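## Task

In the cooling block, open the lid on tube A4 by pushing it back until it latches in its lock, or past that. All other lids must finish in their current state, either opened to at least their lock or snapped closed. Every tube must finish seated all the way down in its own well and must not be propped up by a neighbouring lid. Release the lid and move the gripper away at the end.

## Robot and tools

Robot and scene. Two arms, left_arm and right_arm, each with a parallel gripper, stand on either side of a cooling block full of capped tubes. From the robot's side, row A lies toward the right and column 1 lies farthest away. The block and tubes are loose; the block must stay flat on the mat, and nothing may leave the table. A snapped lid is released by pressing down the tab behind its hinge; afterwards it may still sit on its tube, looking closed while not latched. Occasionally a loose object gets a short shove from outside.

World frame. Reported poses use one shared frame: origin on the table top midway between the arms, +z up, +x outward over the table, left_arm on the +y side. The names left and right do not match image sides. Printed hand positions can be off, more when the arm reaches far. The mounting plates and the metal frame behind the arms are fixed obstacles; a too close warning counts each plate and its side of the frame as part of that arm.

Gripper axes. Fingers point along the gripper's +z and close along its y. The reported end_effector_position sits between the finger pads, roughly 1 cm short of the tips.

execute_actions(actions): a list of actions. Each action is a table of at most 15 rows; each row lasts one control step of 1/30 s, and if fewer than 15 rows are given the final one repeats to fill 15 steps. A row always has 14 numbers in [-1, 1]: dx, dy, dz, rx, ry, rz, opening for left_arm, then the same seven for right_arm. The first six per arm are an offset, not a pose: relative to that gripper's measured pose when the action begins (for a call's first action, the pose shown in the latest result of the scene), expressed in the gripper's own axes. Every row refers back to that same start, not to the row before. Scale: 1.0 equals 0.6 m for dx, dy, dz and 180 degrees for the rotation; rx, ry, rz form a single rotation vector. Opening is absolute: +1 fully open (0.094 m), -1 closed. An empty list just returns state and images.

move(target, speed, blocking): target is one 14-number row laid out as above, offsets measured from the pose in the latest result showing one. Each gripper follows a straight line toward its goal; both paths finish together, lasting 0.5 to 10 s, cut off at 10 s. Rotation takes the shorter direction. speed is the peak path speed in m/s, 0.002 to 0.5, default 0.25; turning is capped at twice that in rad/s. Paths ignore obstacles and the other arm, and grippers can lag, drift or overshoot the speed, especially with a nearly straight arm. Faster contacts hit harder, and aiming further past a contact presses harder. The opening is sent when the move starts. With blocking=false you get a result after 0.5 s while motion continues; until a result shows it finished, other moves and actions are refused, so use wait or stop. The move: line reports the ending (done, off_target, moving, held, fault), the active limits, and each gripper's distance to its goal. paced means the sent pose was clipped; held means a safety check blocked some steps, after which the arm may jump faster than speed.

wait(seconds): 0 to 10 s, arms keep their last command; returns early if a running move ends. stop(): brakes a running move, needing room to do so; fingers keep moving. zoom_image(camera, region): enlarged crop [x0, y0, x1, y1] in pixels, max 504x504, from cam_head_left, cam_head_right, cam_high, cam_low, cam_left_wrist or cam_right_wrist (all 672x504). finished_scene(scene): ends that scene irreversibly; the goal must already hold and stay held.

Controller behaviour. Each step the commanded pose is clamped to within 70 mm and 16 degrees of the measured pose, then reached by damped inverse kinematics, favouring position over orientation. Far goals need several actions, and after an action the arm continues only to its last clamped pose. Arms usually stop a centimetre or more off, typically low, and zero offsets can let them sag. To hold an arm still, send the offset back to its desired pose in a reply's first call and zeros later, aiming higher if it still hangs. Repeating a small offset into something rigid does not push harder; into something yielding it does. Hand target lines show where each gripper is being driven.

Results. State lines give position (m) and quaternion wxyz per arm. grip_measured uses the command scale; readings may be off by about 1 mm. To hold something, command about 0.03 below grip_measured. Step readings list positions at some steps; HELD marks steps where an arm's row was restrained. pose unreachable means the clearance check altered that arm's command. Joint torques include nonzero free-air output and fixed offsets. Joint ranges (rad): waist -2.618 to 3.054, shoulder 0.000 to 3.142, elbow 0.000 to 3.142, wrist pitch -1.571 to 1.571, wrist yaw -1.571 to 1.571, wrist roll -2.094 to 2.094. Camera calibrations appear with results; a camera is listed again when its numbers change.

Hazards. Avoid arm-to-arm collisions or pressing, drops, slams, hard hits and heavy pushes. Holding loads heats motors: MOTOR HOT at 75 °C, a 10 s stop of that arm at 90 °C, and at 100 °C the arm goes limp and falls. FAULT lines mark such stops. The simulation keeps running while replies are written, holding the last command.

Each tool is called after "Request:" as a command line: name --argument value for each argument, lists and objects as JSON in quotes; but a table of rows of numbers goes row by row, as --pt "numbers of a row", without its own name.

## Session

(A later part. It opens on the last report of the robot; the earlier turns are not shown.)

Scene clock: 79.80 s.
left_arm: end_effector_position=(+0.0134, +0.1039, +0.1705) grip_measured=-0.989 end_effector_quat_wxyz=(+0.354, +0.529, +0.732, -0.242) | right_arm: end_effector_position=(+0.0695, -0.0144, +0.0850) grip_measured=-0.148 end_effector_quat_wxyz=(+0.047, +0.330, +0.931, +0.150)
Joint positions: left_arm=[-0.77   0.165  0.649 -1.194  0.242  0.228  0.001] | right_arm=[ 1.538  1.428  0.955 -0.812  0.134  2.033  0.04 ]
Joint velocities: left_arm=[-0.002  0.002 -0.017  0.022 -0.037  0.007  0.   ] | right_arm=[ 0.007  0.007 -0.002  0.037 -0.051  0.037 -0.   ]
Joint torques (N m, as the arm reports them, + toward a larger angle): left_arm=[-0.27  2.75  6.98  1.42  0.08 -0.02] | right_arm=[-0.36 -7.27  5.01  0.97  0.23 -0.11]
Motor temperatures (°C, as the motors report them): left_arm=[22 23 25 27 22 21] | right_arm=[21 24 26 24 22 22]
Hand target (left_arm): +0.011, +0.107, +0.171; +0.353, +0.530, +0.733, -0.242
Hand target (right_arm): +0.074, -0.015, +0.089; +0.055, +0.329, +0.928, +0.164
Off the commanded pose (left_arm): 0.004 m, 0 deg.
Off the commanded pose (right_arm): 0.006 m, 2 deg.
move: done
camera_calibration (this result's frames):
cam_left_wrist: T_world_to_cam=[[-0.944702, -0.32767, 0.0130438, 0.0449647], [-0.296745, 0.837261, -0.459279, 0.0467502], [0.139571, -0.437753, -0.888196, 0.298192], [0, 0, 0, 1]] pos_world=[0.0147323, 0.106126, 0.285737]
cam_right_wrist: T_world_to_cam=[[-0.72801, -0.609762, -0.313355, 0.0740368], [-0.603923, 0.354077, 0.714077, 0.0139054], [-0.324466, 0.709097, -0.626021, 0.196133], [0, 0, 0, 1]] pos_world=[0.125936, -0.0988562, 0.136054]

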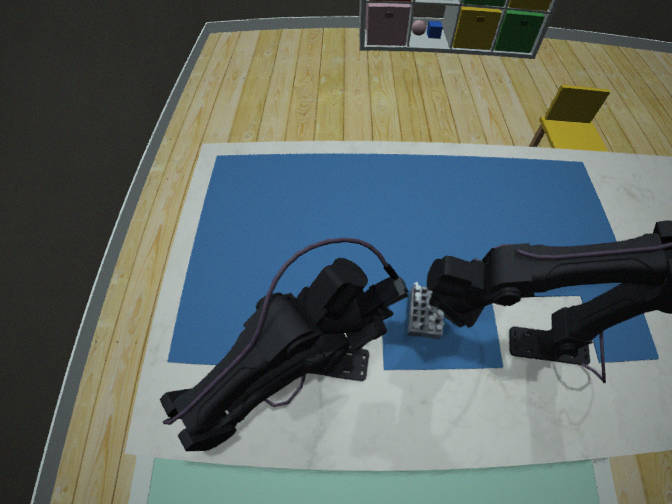

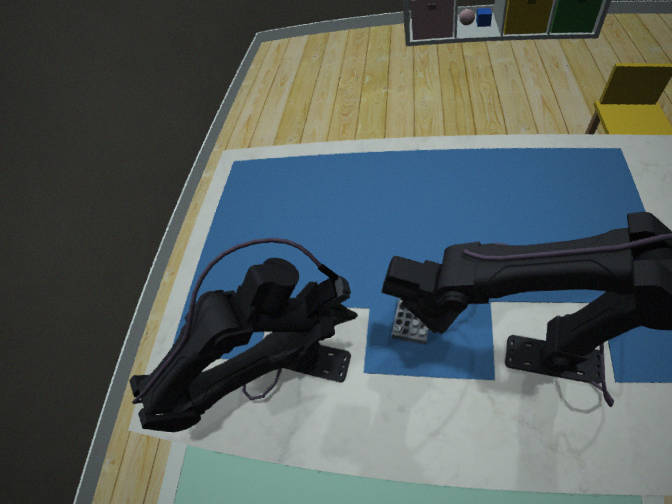

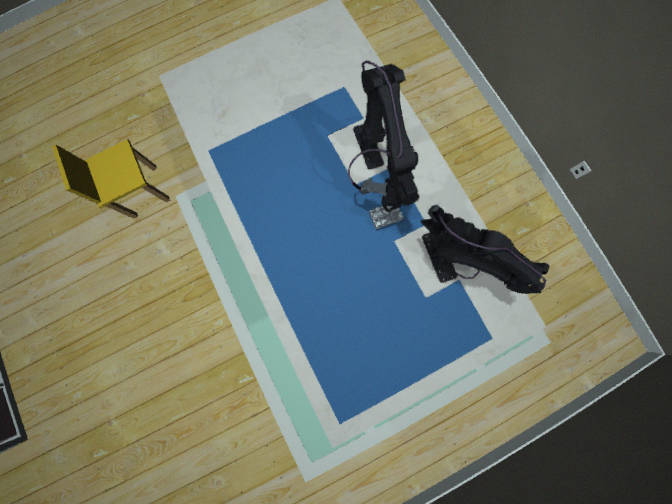

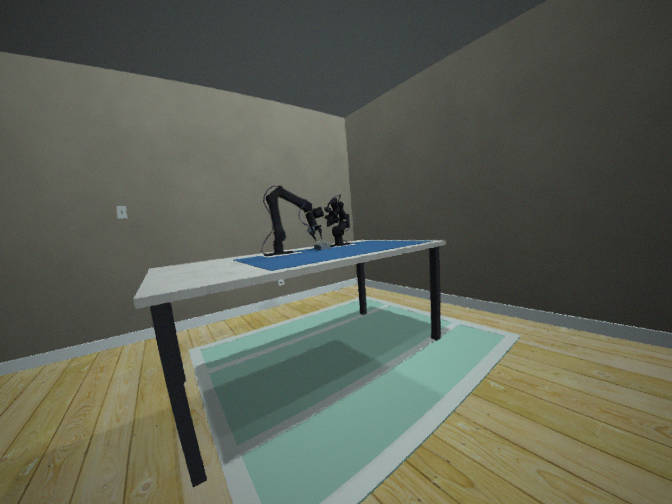

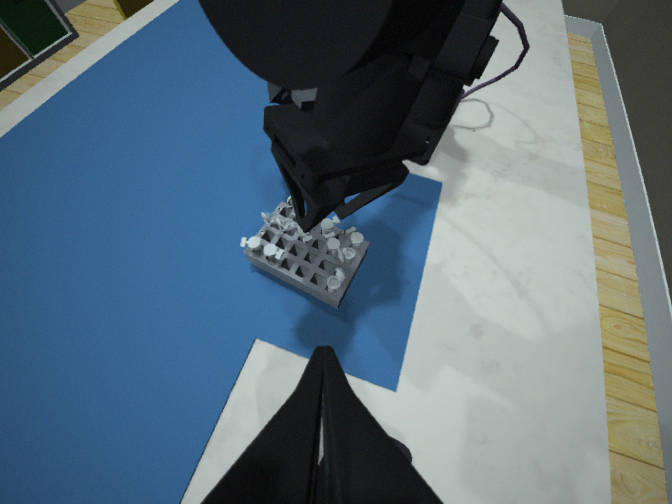

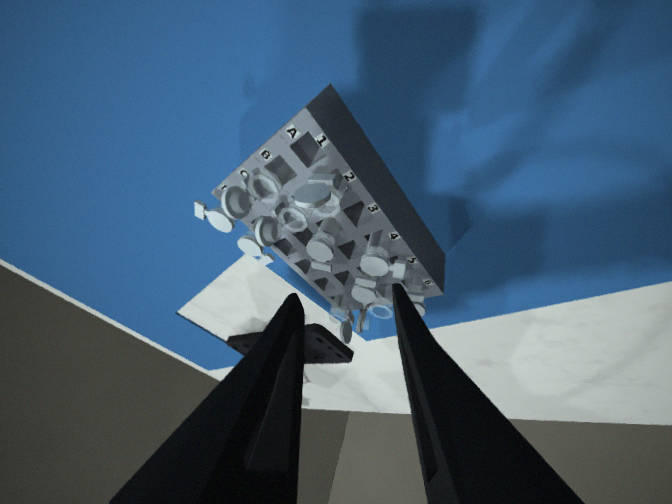

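Request:
move --target '[0.002, -0.002, -0.004, 0, 0, 0, -1.0, -0.0112, 0.0043, 0.0048, -0.0103, -0.0018, -0.0003, -0.149]' --speed 0.02

Request:
zoom_image --camera "cam_right_wrist" --region '[340, 235, 440, 335]'

Request:
zoom_image --camera "cam_left_wrist" --region '[300, 190, 380, 260]'

Scene clock: 87.67 s.
left_arm: end_effector_position=(+0.0137, +0.1036, +0.1711) grip_measured=-0.989 end_effector_quat_wxyz=(+0.355, +0.529, +0.731, -0.243) | right_arm: end_effector_position=(+0.0716, -0.0150, +0.0797) grip_measured=-0.148 end_effector_quat_wxyz=(+0.047, +0.330, +0.931, +0.152)
Joint positions: left_arm=[-0.77   0.165  0.649 -1.191  0.242  0.228  0.001] | right_arm=[ 1.529  1.428  0.932 -0.783  0.132  2.024  0.04 ]
Joint velocities: left_arm=[ 0.007 -0.012 -0.012 -0.007  0.037  0.066 -0.   ] | right_arm=[-0.012 -0.022  0.017  0.007 -0.066 -0.022 -0.   ]
Joint torques (N m, as the arm reports them, + toward a larger angle): left_arm=[-0.37  2.77  6.8   1.44  0.06 -0.03] | right_arm=[-0.56 -6.99  4.88  0.92  0.24 -0.15]
Motor temperatures (°C, as the motors report them): left_arm=[22 23 25 27 22 21] | right_arm=[21 24 26 24 22 22]
Hand target (left_arm): +0.012, +0.106, +0.171; +0.353, +0.529, +0.732, -0.243
Hand target (right_arm): +0.077, -0.016, +0.083; +0.055, +0.329, +0.928, +0.164
Off the commanded pose (left_arm): 0.003 m, 0 deg.
Off the commanded pose (right_arm): 0.006 m, 2 deg.
move: done
camera_calibration (this result's frames):
cam_left_wrist: T_world_to_cam=[[-0.944726, -0.327639, 0.0120695, 0.0452755], [-0.295884, 0.836149, -0.461852, 0.0479606], [0.141229, -0.439894, -0.886875, 0.298457], [0, 0, 0, 1]] pos_world=[0.014813, 0.106021, 0.286298]
cam_right_wrist: T_world_to_cam=[[-0.727546, -0.608586, -0.316701, 0.073736], [-0.604643, 0.35068, 0.715144, 0.0190437], [-0.324166, 0.711791, -0.623113, 0.193751], [0, 0, 0, 1]] pos_world=[0.127968, -0.0997139, 0.130462]

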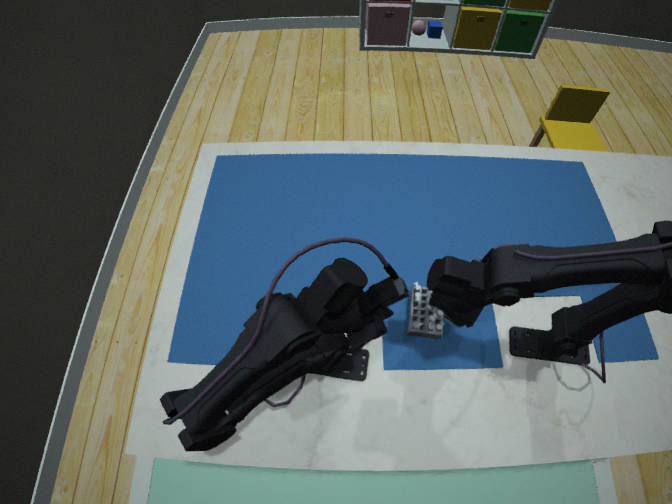

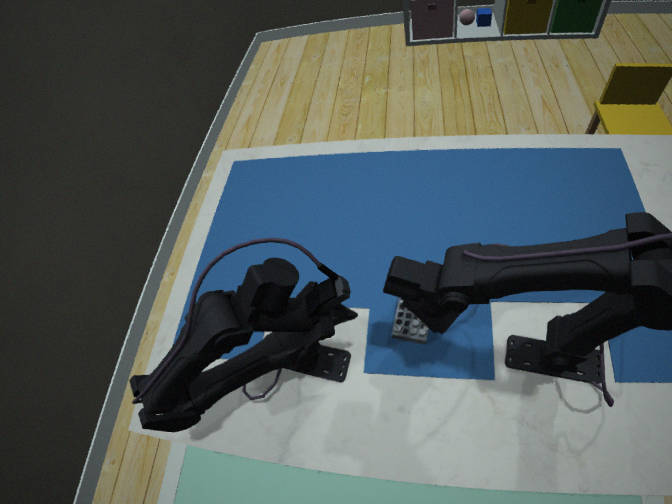

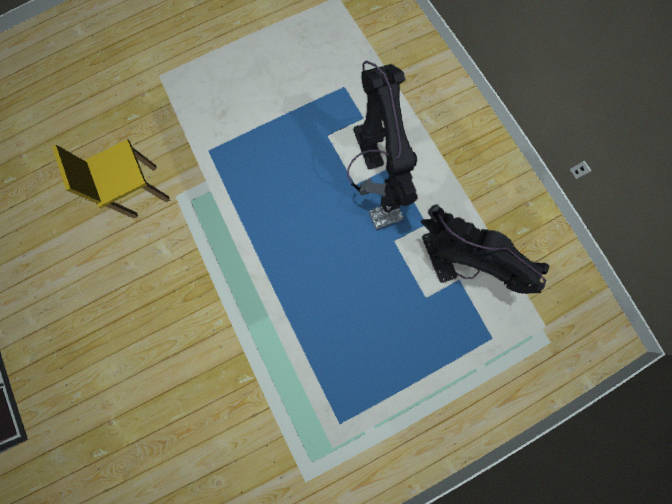

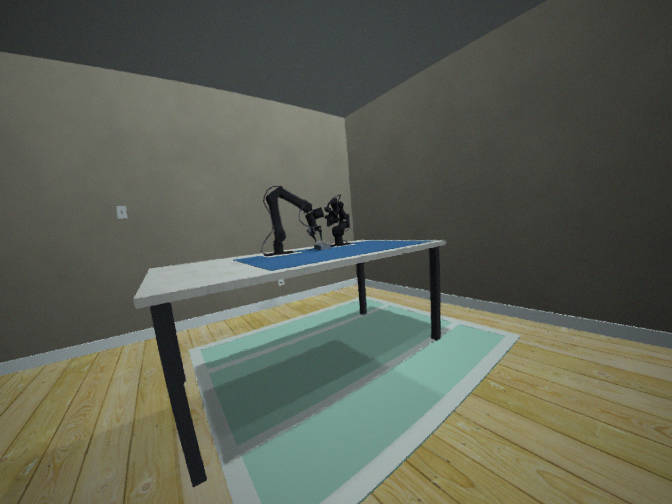

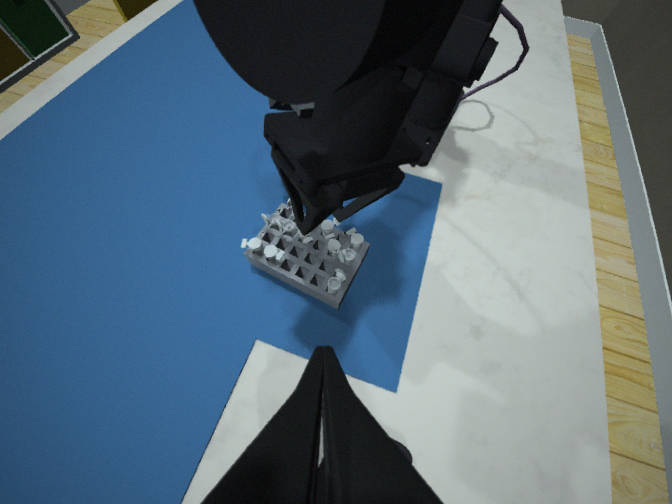

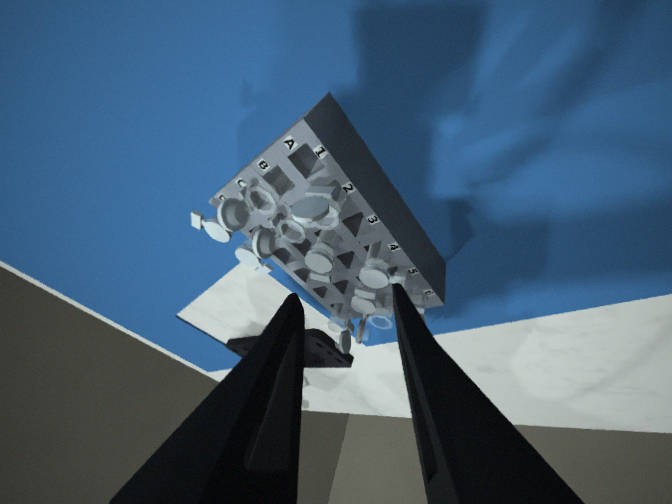

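Region (340, 235, 440, 335) of cam_right_wrist's 672x504 image, scaled by 5.040, with more detail than that image has.

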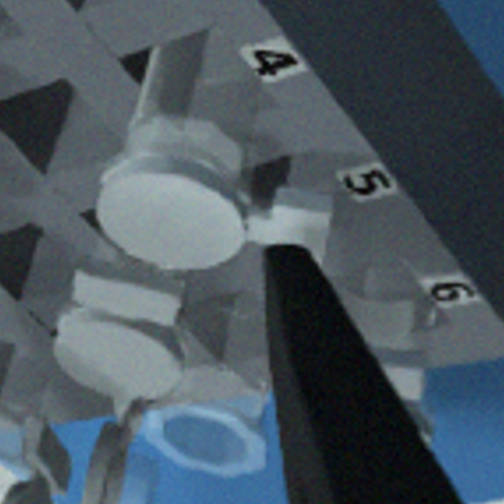

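Region (300, 190, 380, 260) of cam_left_wrist's 672x504 image, scaled by 6.300, with more detail than that image has; it fills the top 441 rows of this view, and the rest is white.

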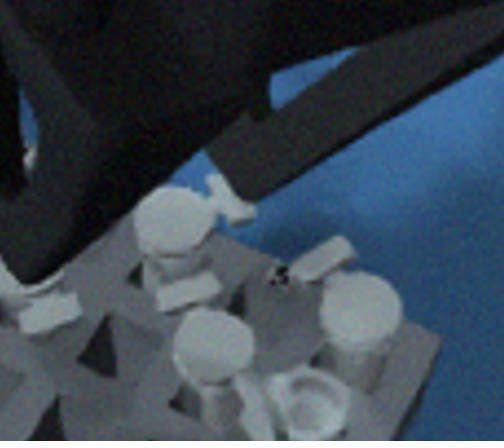

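Request:
execute_actions --actions '[[[0.002,-0.002,-0.003,0,0,0,-1,-0.0055,0.0044,-0.0038,-0.0091,-0.0022,-0.0004,-0.149],[0.002,-0.002,-0.003,0,0,0,-1,-0.0055,0.0042,-0.0031,-0.0091,-0.0022,-0.0004,-0.149],[0.002,-0.002,-0.003,0,0,0,-1,-0.0055,0.0040,-0.0025,-0.0091,-0.0022,-0.0004,-0.149],[0.002,-0.002,-0.003,0,0,0,-1,-0.0055,0.0038,-0.0018,-0.0091,-0.0022,-0.0004,-0.149],[0.002,-0.002,-0.003,0,0,0,-1,-0.0055,0.0035,-0.0012,-0.0091,-0.0022,-0.0004,-0.149],[0.002,-0.002,-0.003,0,0,0,-1,-0.0056,0.0033,-0.0006,-0.0091,-0.0022,-0.0004,-0.149],[0.002,-0.002,-0.003,0,0,0,-1,-0.0056,0.0031,0.0001,-0.0091,-0.0022,-0.0004,-0.149],[0.002,-0.002,-0.003,0,0,0,-1,-0.0056,0.0029,0.0007,-0.0091,-0.0022,-0.0004,-0.149],[0.002,-0.002,-0.003,0,0,0,-1,-0.0056,0.0027,0.0014,-0.0091,-0.0022,-0.0004,-0.149],[0.002,-0.002,-0.003,0,0,0,-1,-0.0056,0.0025,0.0020,-0.0091,-0.0022,-0.0004,-0.149]]]'

Request:
wait --seconds 0.5

Request:
zoom_image --camera "cam_right_wrist" --region '[340, 235, 440, 335]'

Request:
zoom_image --camera "cam_left_wrist" --region '[300, 190, 380, 260]'

Scene clock: 92.77 s.
left_arm: end_effector_position=(+0.0137, +0.1036, +0.1711) grip_measured=-0.989 end_effector_quat_wxyz=(+0.355, +0.529, +0.731, -0.243) | right_arm: end_effector_position=(+0.0715, -0.0155, +0.0763) grip_measured=-0.148 end_effector_quat_wxyz=(+0.047, +0.329, +0.931, +0.153)
Joint positions: left_arm=[-0.77   0.165  0.649 -1.191  0.242  0.228  0.001] | right_arm=[ 1.529  1.428  0.917 -0.766  0.132  2.023  0.04 ]
Joint velocities: left_arm=[ 0.017 -0.002  0.002 -0.022 -0.066 -0.022 -0.001] | right_arm=[ 0.002 -0.012 -0.032 -0.037 -0.007 -0.022  0.   ]
Joint torques (N m, as the arm reports them, + toward a larger angle): left_arm=[-0.43  2.77  6.61  1.49  0.06 -0.03] | right_arm=[-0.15 -6.74  4.85  1.    0.24 -0.09]
Motor temperatures (°C, as the motors report them): left_arm=[22 23 25 27 22 21] | right_arm=[21 24 26 24 22 22]
Hand target (left_arm): +0.012, +0.105, +0.171; +0.355, +0.529, +0.731, -0.243
Hand target (right_arm): +0.075, -0.016, +0.079; +0.055, +0.329, +0.928, +0.164
Off the commanded pose (left_arm): 0.002 m, 0 deg.
Off the commanded pose (right_arm): 0.005 m, 2 deg.
Step readings (end_effector_position):
0: left_arm (+0.0137, +0.1036, +0.1711) | right_arm (+0.0717, -0.0145, +0.0799)
1: left_arm (+0.0137, +0.1036, +0.1711) | right_arm (+0.0717, -0.0144, +0.0799)
2: left_arm (+0.0137, +0.1036, +0.1711) | right_arm (+0.0717, -0.0144, +0.0799)
4: left_arm (+0.0137, +0.1036, +0.1711) | right_arm (+0.0718, -0.0141, +0.0800)
8: left_arm (+0.0137, +0.1036, +0.1711) | right_arm (+0.0720, -0.0129, +0.0804)
15: end_effector_position above
camera_calibration (this result's frames):
cam_left_wrist: T_world_to_cam=[[-0.944726, -0.327639, 0.0120695, 0.0452755], [-0.295884, 0.836149, -0.461852, 0.0479606], [0.141229, -0.439894, -0.886875, 0.298457], [0, 0, 0, 1]] pos_world=[0.014813, 0.106021, 0.286298]
cam_right_wrist: T_world_to_cam=[[-0.726643, -0.608733, -0.318489, 0.0723862], [-0.605569, 0.348574, 0.71539, 0.021628], [-0.324464, 0.7127, -0.621918, 0.191812], [0, 0, 0, 1]] pos_world=[0.127932, -0.100179, 0.126873]

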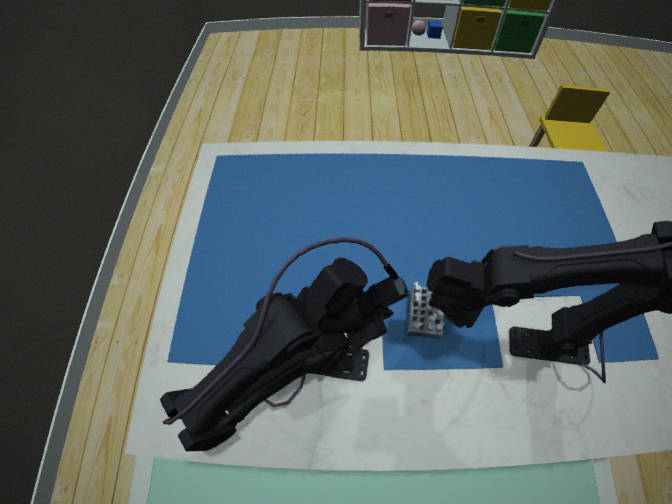

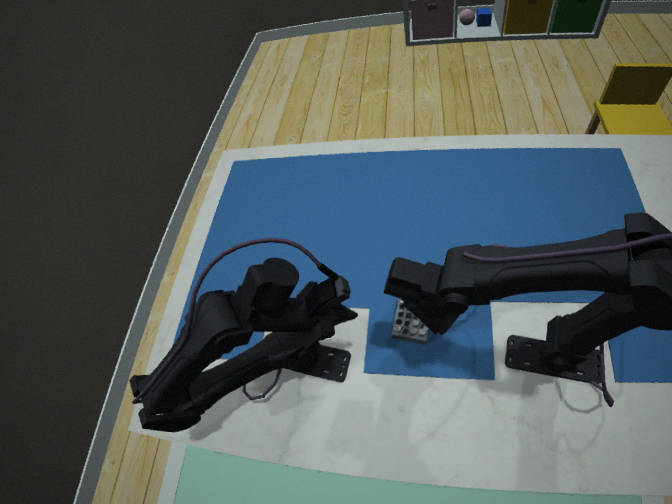

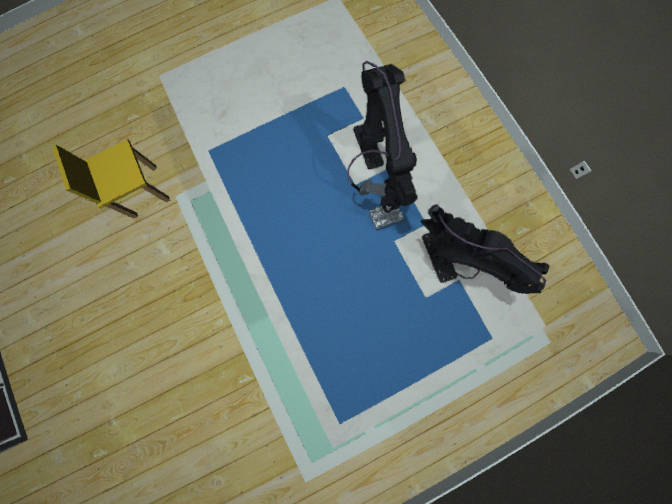

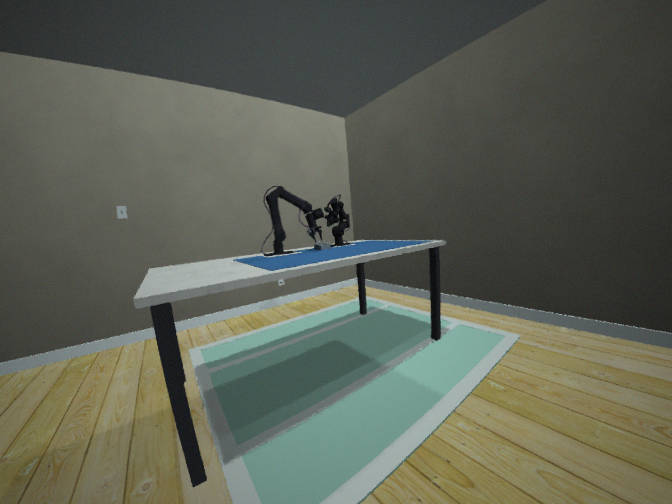

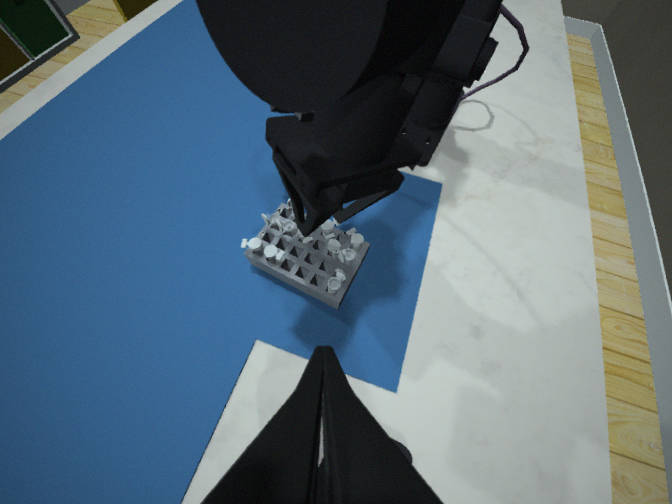

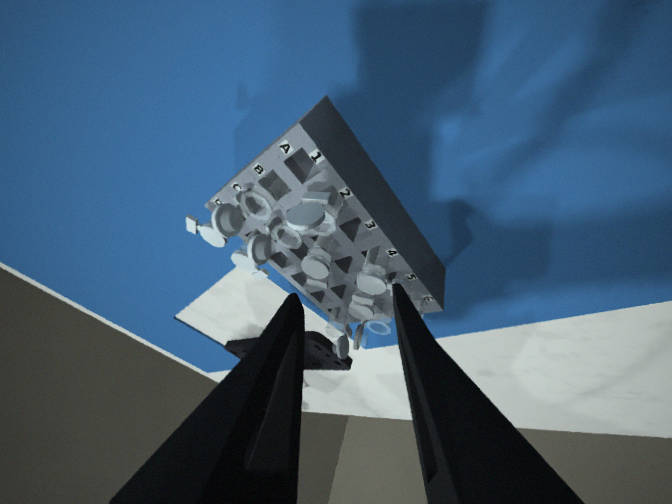

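Scene clock: 93.27 s.
left_arm: end_effector_position=(+0.0137, +0.1036, +0.1711) grip_measured=-0.989 end_effector_quat_wxyz=(+0.355, +0.529, +0.731, -0.243) | right_arm: end_effector_position=(+0.0716, -0.0149, +0.0764) grip_measured=-0.148 end_effector_quat_wxyz=(+0.047, +0.329, +0.930, +0.154)
Joint positions: left_arm=[-0.77   0.165  0.649 -1.191  0.242  0.228  0.001] | right_arm=[ 1.529  1.428  0.917 -0.764  0.132  2.023  0.04 ]
Joint velocities: left_arm=[0.012 0.002 0.012 0.037 0.051 0.007 0.001] | right_arm=[ 0.002  0.007 -0.007 -0.007  0.007 -0.007  0.   ]
Joint torques (N m, as the arm reports them, + toward a larger angle): left_arm=[-0.43  2.77  6.62  1.49  0.06 -0.03] | right_arm=[-0.21 -6.75  4.96  0.98  0.24 -0.08]
Motor temperatures (°C, as the motors report them): left_arm=[22 23 25 27 22 21] | right_arm=[21 24 26 25 22 22]
Hand target (left_arm): +0.012, +0.105, +0.171; +0.355, +0.529, +0.731, -0.243
Hand target (right_arm): +0.075, -0.016, +0.079; +0.055, +0.329, +0.928, +0.164
Off the commanded pose (left_arm): 0.002 m, 0 deg.
Off the commanded pose (right_arm): 0.005 m, 1 deg.
wait: 0.50 s; at rest by 0.17 s
camera_calibration (this result's frames):
cam_left_wrist: T_world_to_cam=[[-0.944726, -0.327639, 0.0120695, 0.0452755], [-0.295884, 0.836149, -0.461852, 0.0479606], [0.141229, -0.439894, -0.886875, 0.298457], [0, 0, 0, 1]] pos_world=[0.014813, 0.106021, 0.286298]
cam_right_wrist: T_world_to_cam=[[-0.726491, -0.608017, -0.320195, 0.0729724], [-0.605908, 0.346972, 0.715882, 0.0213564], [-0.32417, 0.714091, -0.620474, 0.191462], [0, 0, 0, 1]] pos_world=[0.12802, -0.099763, 0.126874]

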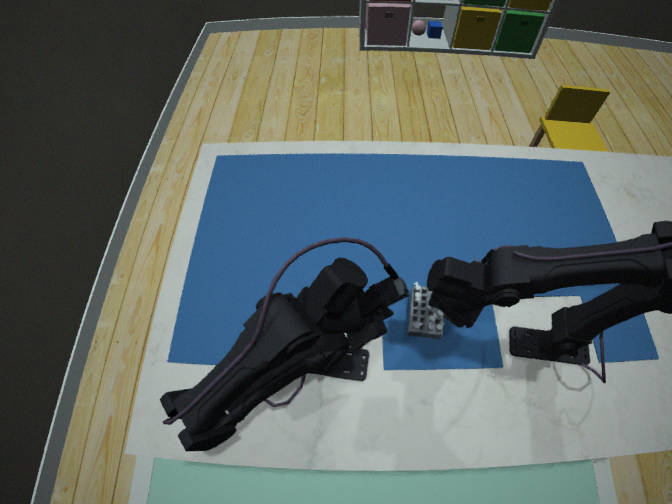

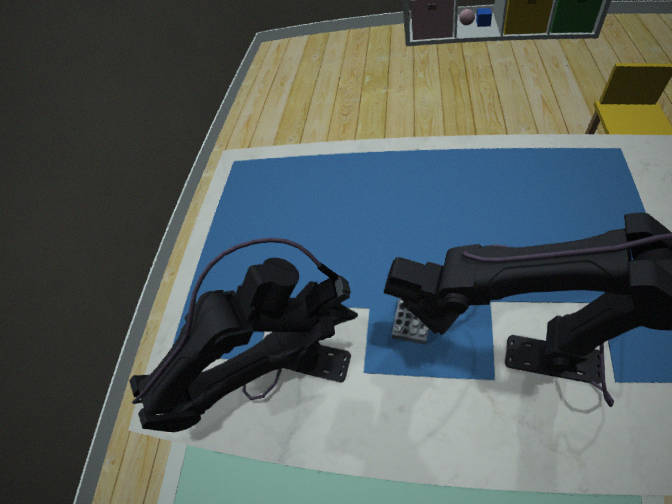

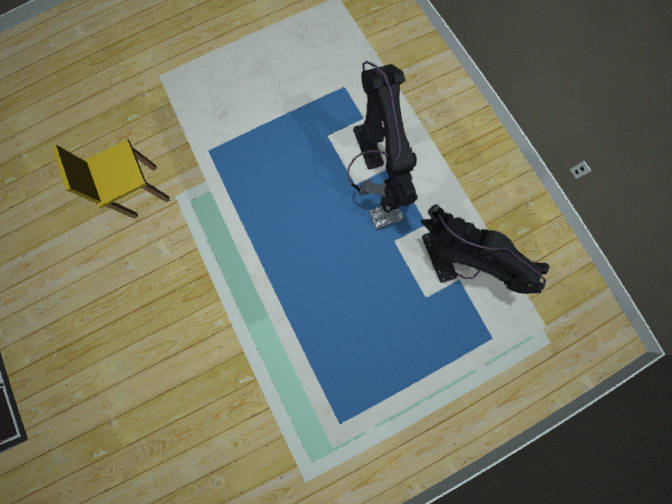

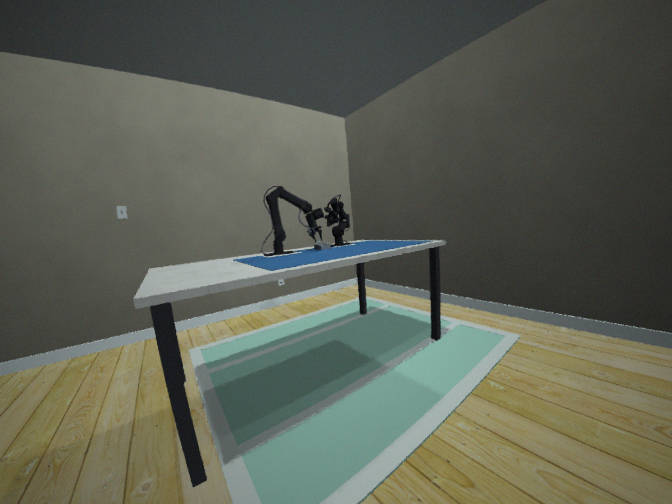

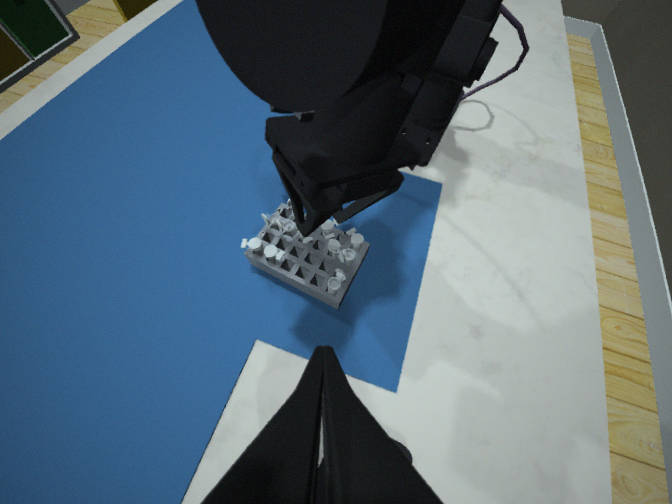

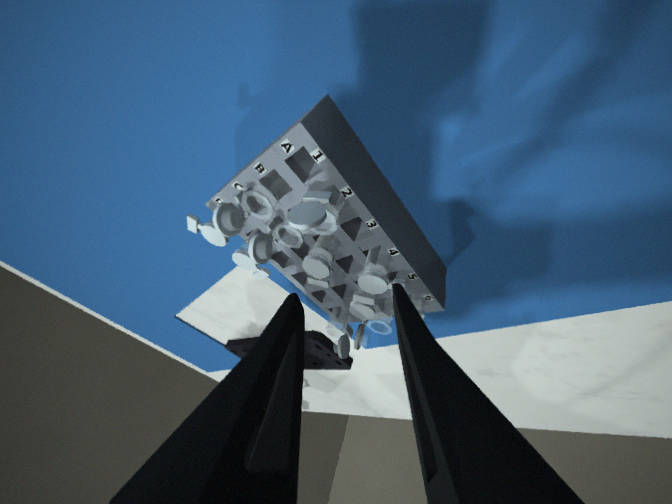

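Region (340, 235, 440, 335) of cam_right_wrist's 672x504 image, scaled by 5.040, with more detail than that image has.

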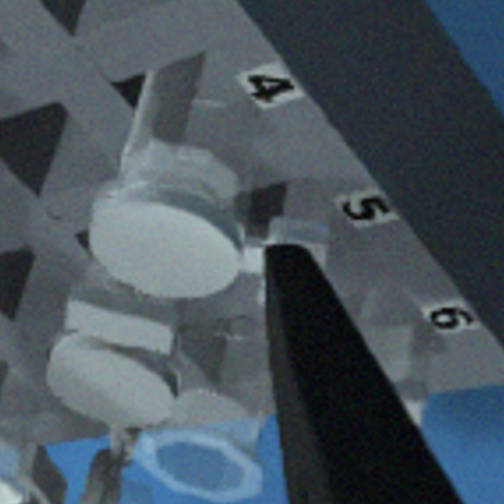

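Region (300, 190, 380, 260) of cam_left_wrist's 672x504 image, scaled by 6.300, with more detail than that image has; it fills the top 441 rows of this view, and the rest is white.

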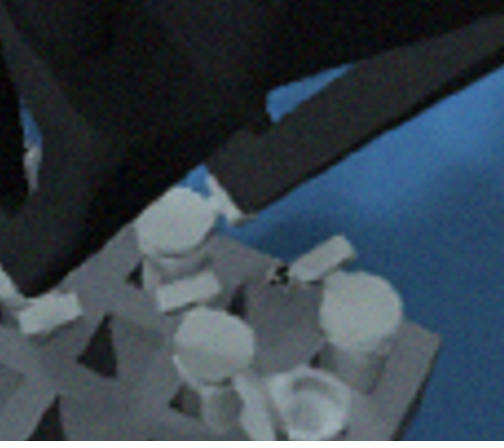

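Request:
execute_actions --actions '[[[0.002,-0.001,-0.003,0,0,0,-1,-0.0073,0.0001,-0.0019,-0.0044,-0.0045,-0.0011,-0.149],[0.002,-0.001,-0.003,0,0,0,-1,-0.00735,-0.0004,-0.0008,-0.0037,-0.0048,-0.0012,-0.149],[0.002,-0.001,-0.003,0,0,0,-1,-0.0074,-0.0009,0.0004,-0.0030,-0.0052,-0.0013,-0.149],[0.002,-0.001,-0.003,0,0,0,-1,-0.0075,-0.0013,0.0015,-0.0023,-0.0055,-0.0014,-0.149],[0.002,-0.001,-0.003,0,0,0,-1,-0.00755,-0.0018,0.0027,-0.0016,-0.0059,-0.0015,-0.149],[0.002,-0.001,-0.003,0,0,0,-1,-0.0076,-0.0023,0.0038,-0.0009,-0.0062,-0.0016,-0.149],[0.002,-0.001,-0.003,0,0,0,-1,-0.00767,-0.0028,0.0050,-0.0002,-0.0066,-0.0017,-0.149],[0.002,-0.001,-0.003,0,0,0,-1,-0.00773,-0.0033,0.0062,0.0005,-0.0069,-0.0018,-0.149],[0.002,-0.001,-0.003,0,0,0,-1,-0.0078,-0.0038,0.0073,0.0013,-0.0073,-0.0019,-0.149],[0.002,-0.001,-0.003,0,0,0,-1,-0.00786,-0.0042,0.0085,0.0020,-0.0076,-0.0020,-0.149],[0.002,-0.001,-0.003,0,0,0,-1,-0.00792,-0.0047,0.0096,0.0027,-0.0080,-0.0022,-0.149],[0.002,-0.001,-0.003,0,0,0,-1,-0.00798,-0.0052,0.0108,0.0034,-0.0083,-0.0023,-0.149]]]'

Request:
wait --seconds 0.5

Request:
zoom_image --camera "cam_right_wrist" --region '[340, 235, 440, 335]'

Request:
zoom_image --camera "cam_left_wrist" --region '[300, 190, 380, 260]'

Scene clock: 103.03 s.
left_arm: end_effector_position=(+0.0137, +0.1036, +0.1711) grip_measured=-0.989 end_effector_quat_wxyz=(+0.355, +0.529, +0.731, -0.243) | right_arm: end_effector_position=(+0.0716, -0.0152, +0.0744) grip_measured=-0.148 end_effector_quat_wxyz=(+0.047, +0.329, +0.931, +0.151)
Joint positions: left_arm=[-0.77   0.165  0.649 -1.191  0.242  0.228  0.001] | right_arm=[ 1.529  1.435  0.917 -0.764  0.132  2.023  0.04 ]
Joint velocities: left_arm=[ 0.012 -0.002  0.002 -0.051 -0.022 -0.051  0.   ] | right_arm=[ 0.007  0.056 -0.002  0.007 -0.066  0.007  0.001]
Joint torques (N m, as the arm reports them, + toward a larger angle): left_arm=[0.03 2.85 6.62 1.49 0.09 0.01] | right_arm=[-0.18 -4.85  4.76  0.93  0.26 -0.09]
Motor temperatures (°C, as the motors report them): left_arm=[22 23 25 28 22 21] | right_arm=[21 24 26 25 22 22]
Hand target (left_arm): +0.012, +0.105, +0.171; +0.355, +0.529, +0.732, -0.243
Hand target (right_arm): +0.075, -0.019, +0.069; +0.058, +0.328, +0.932, +0.145
Off the commanded pose (left_arm): 0.002 m, 0 deg.
Off the commanded pose (right_arm): 0.007 m, 1 deg.
Step readings (end_effector_position):
0: left_arm (+0.0137, +0.1036, +0.1711) | right_arm (+0.0716, -0.0149, +0.0764)
1: left_arm (+0.0137, +0.1036, +0.1711) | right_arm (+0.0716, -0.0149, +0.0764)
2: left_arm (+0.0137, +0.1036, +0.1711) | right_arm (+0.0716, -0.0149, +0.0764)
4: left_arm (+0.0137, +0.1036, +0.1711) | right_arm (+0.0716, -0.0149, +0.0764)
8: left_arm (+0.0137, +0.1036, +0.1711) | right_arm (+0.0716, -0.0149, +0.0764)
15: end_effector_position above
camera_calibration (this result's frames):
cam_left_wrist: T_world_to_cam=[[-0.944726, -0.327639, 0.0120695, 0.0452755], [-0.295884, 0.836149, -0.461852, 0.0479606], [0.141229, -0.439894, -0.886875, 0.298457], [0, 0, 0, 1]] pos_world=[0.014813, 0.106021, 0.286298]
cam_right_wrist: T_world_to_cam=[[-0.726967, -0.610269, -0.314786, 0.0716918], [-0.604835, 0.352043, 0.714311, 0.02298], [-0.325104, 0.709674, -0.625036, 0.190753], [0, 0, 0, 1]] pos_world=[0.128031, -0.099711, 0.12538]

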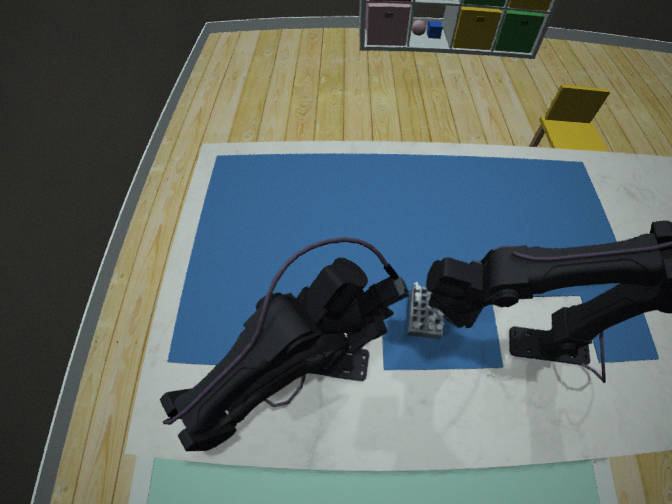

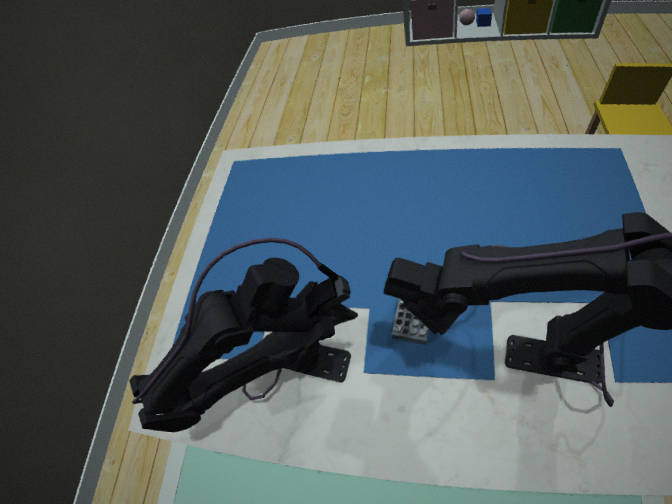

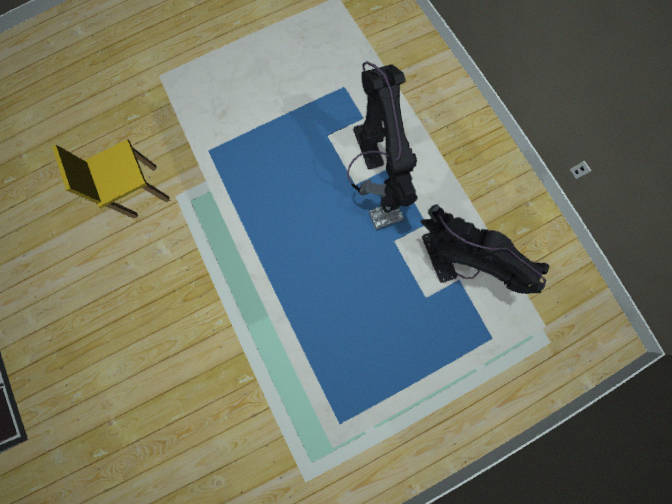

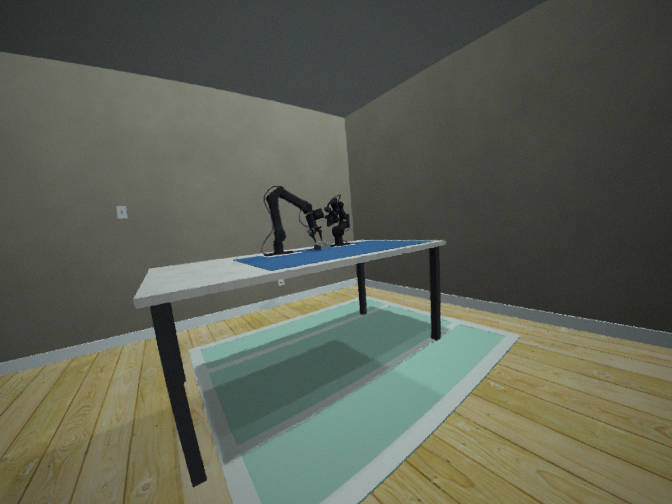

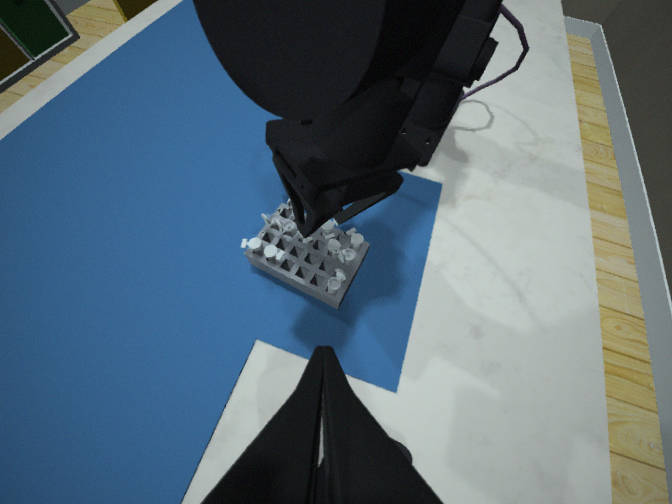

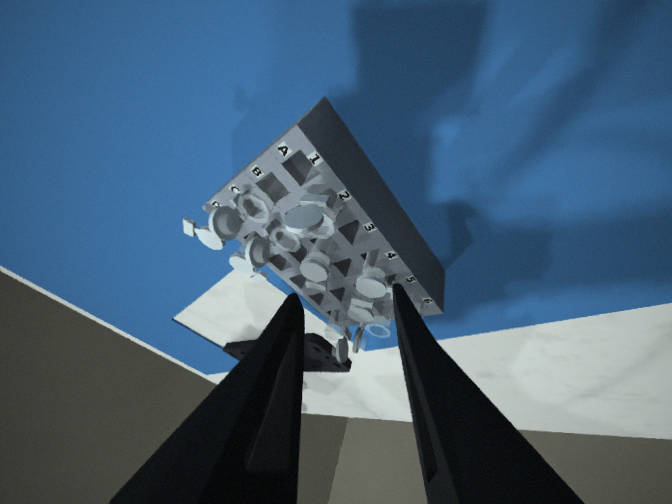

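Scene clock: 103.53 s.
left_arm: end_effector_position=(+0.0137, +0.1036, +0.1711) grip_measured=-0.989 end_effector_quat_wxyz=(+0.355, +0.529, +0.731, -0.243) | right_arm: end_effector_position=(+0.0715, -0.0152, +0.0743) grip_measured=-0.148 end_effector_quat_wxyz=(+0.047, +0.329, +0.931, +0.151)
Joint positions: left_arm=[-0.77   0.165  0.649 -1.191  0.242  0.228  0.001] | right_arm=[ 1.529  1.435  0.917 -0.764  0.132  2.023  0.04 ]
Joint velocities: left_arm=[-0.007 -0.017 -0.002  0.007 -0.007  0.007 -0.   ] | right_arm=[-0.027  0.012 -0.017  0.037 -0.037 -0.007 -0.   ]
Joint torques (N m, as the arm reports them, + toward a larger angle): left_arm=[0.03 2.86 6.64 1.49 0.09 0.01] | right_arm=[-0.16 -4.63  4.91  0.9   0.24 -0.08]
Motor temperatures (°C, as the motors report them): left_arm=[22 23 25 28 22 21] | right_arm=[21 24 26 25 22 22]
Hand target (left_arm): +0.012, +0.105, +0.171; +0.355, +0.529, +0.732, -0.243
Hand target (right_arm): +0.075, -0.019, +0.069; +0.058, +0.328, +0.932, +0.145
Off the commanded pose (left_arm): 0.002 m, 0 deg.
Off the commanded pose (right_arm): 0.007 m, 1 deg.
wait: 0.50 s; at rest by 0.17 s
camera_calibration (this result's frames):
cam_left_wrist: T_world_to_cam=[[-0.944726, -0.327639, 0.0120695, 0.0452755], [-0.295884, 0.836149, -0.461852, 0.0479606], [0.141229, -0.439894, -0.886875, 0.298457], [0, 0, 0, 1]] pos_world=[0.014813, 0.106021, 0.286298]
cam_right_wrist: T_world_to_cam=[[-0.726992, -0.610386, -0.314501, 0.0716246], [-0.604779, 0.352309, 0.714227, 0.0230655], [-0.325153, 0.709441, -0.625275, 0.190715], [0, 0, 0, 1]] pos_world=[0.128032, -0.0997086, 0.125301]

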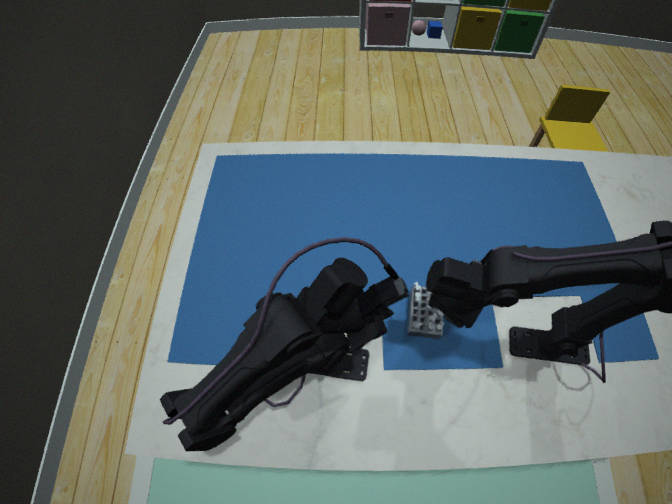

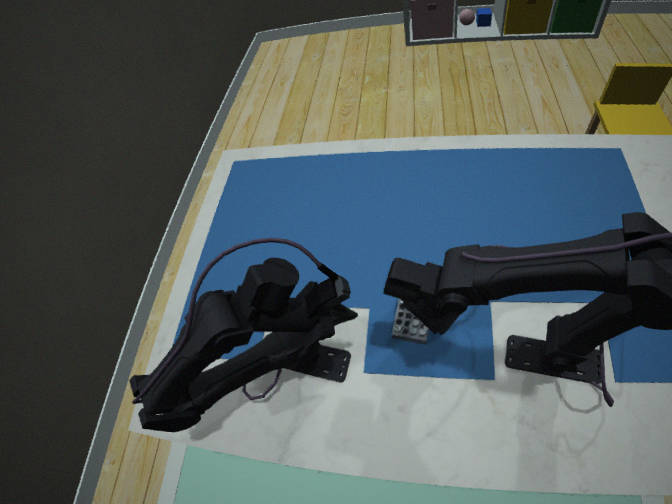

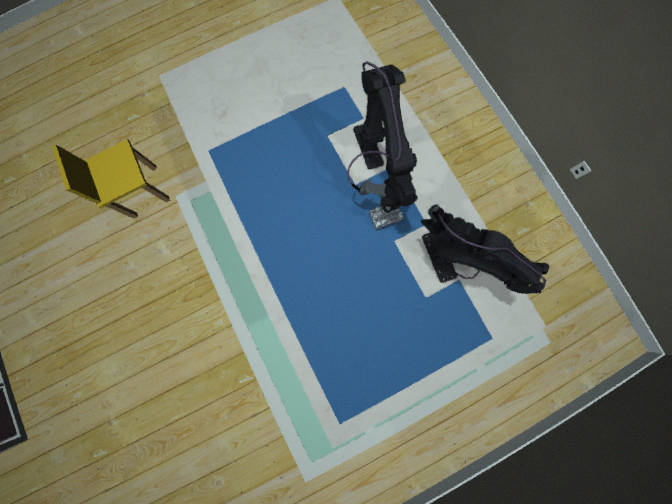

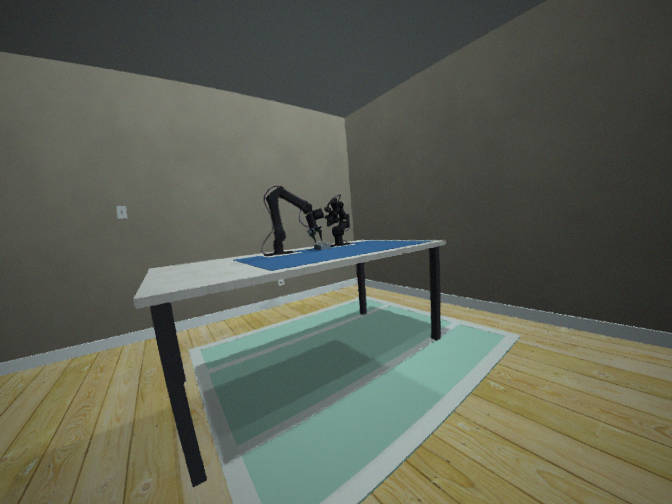

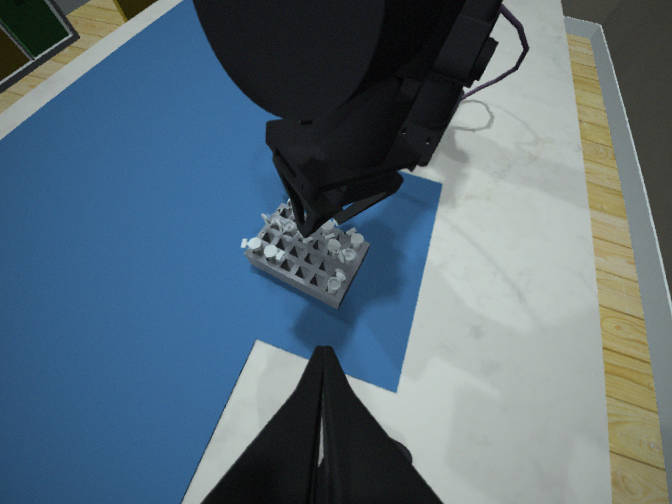

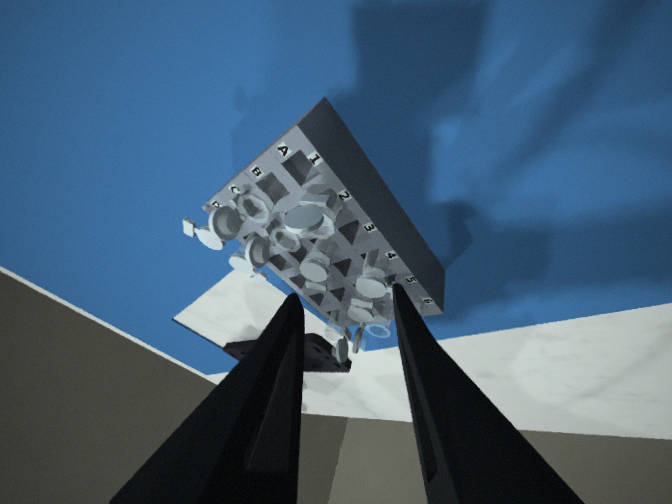

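Region (340, 235, 440, 335) of cam_right_wrist's 672x504 image, scaled by 5.040, with more detail than that image has.

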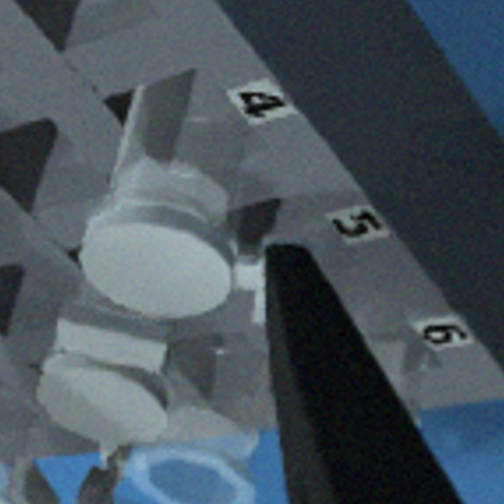

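Region (300, 190, 380, 260) of cam_left_wrist's 672x504 image, scaled by 6.300, with more detail than that image has; it fills the top 441 rows of this view, and the rest is white.

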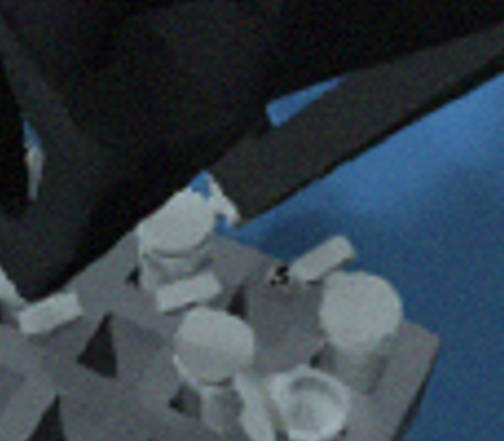

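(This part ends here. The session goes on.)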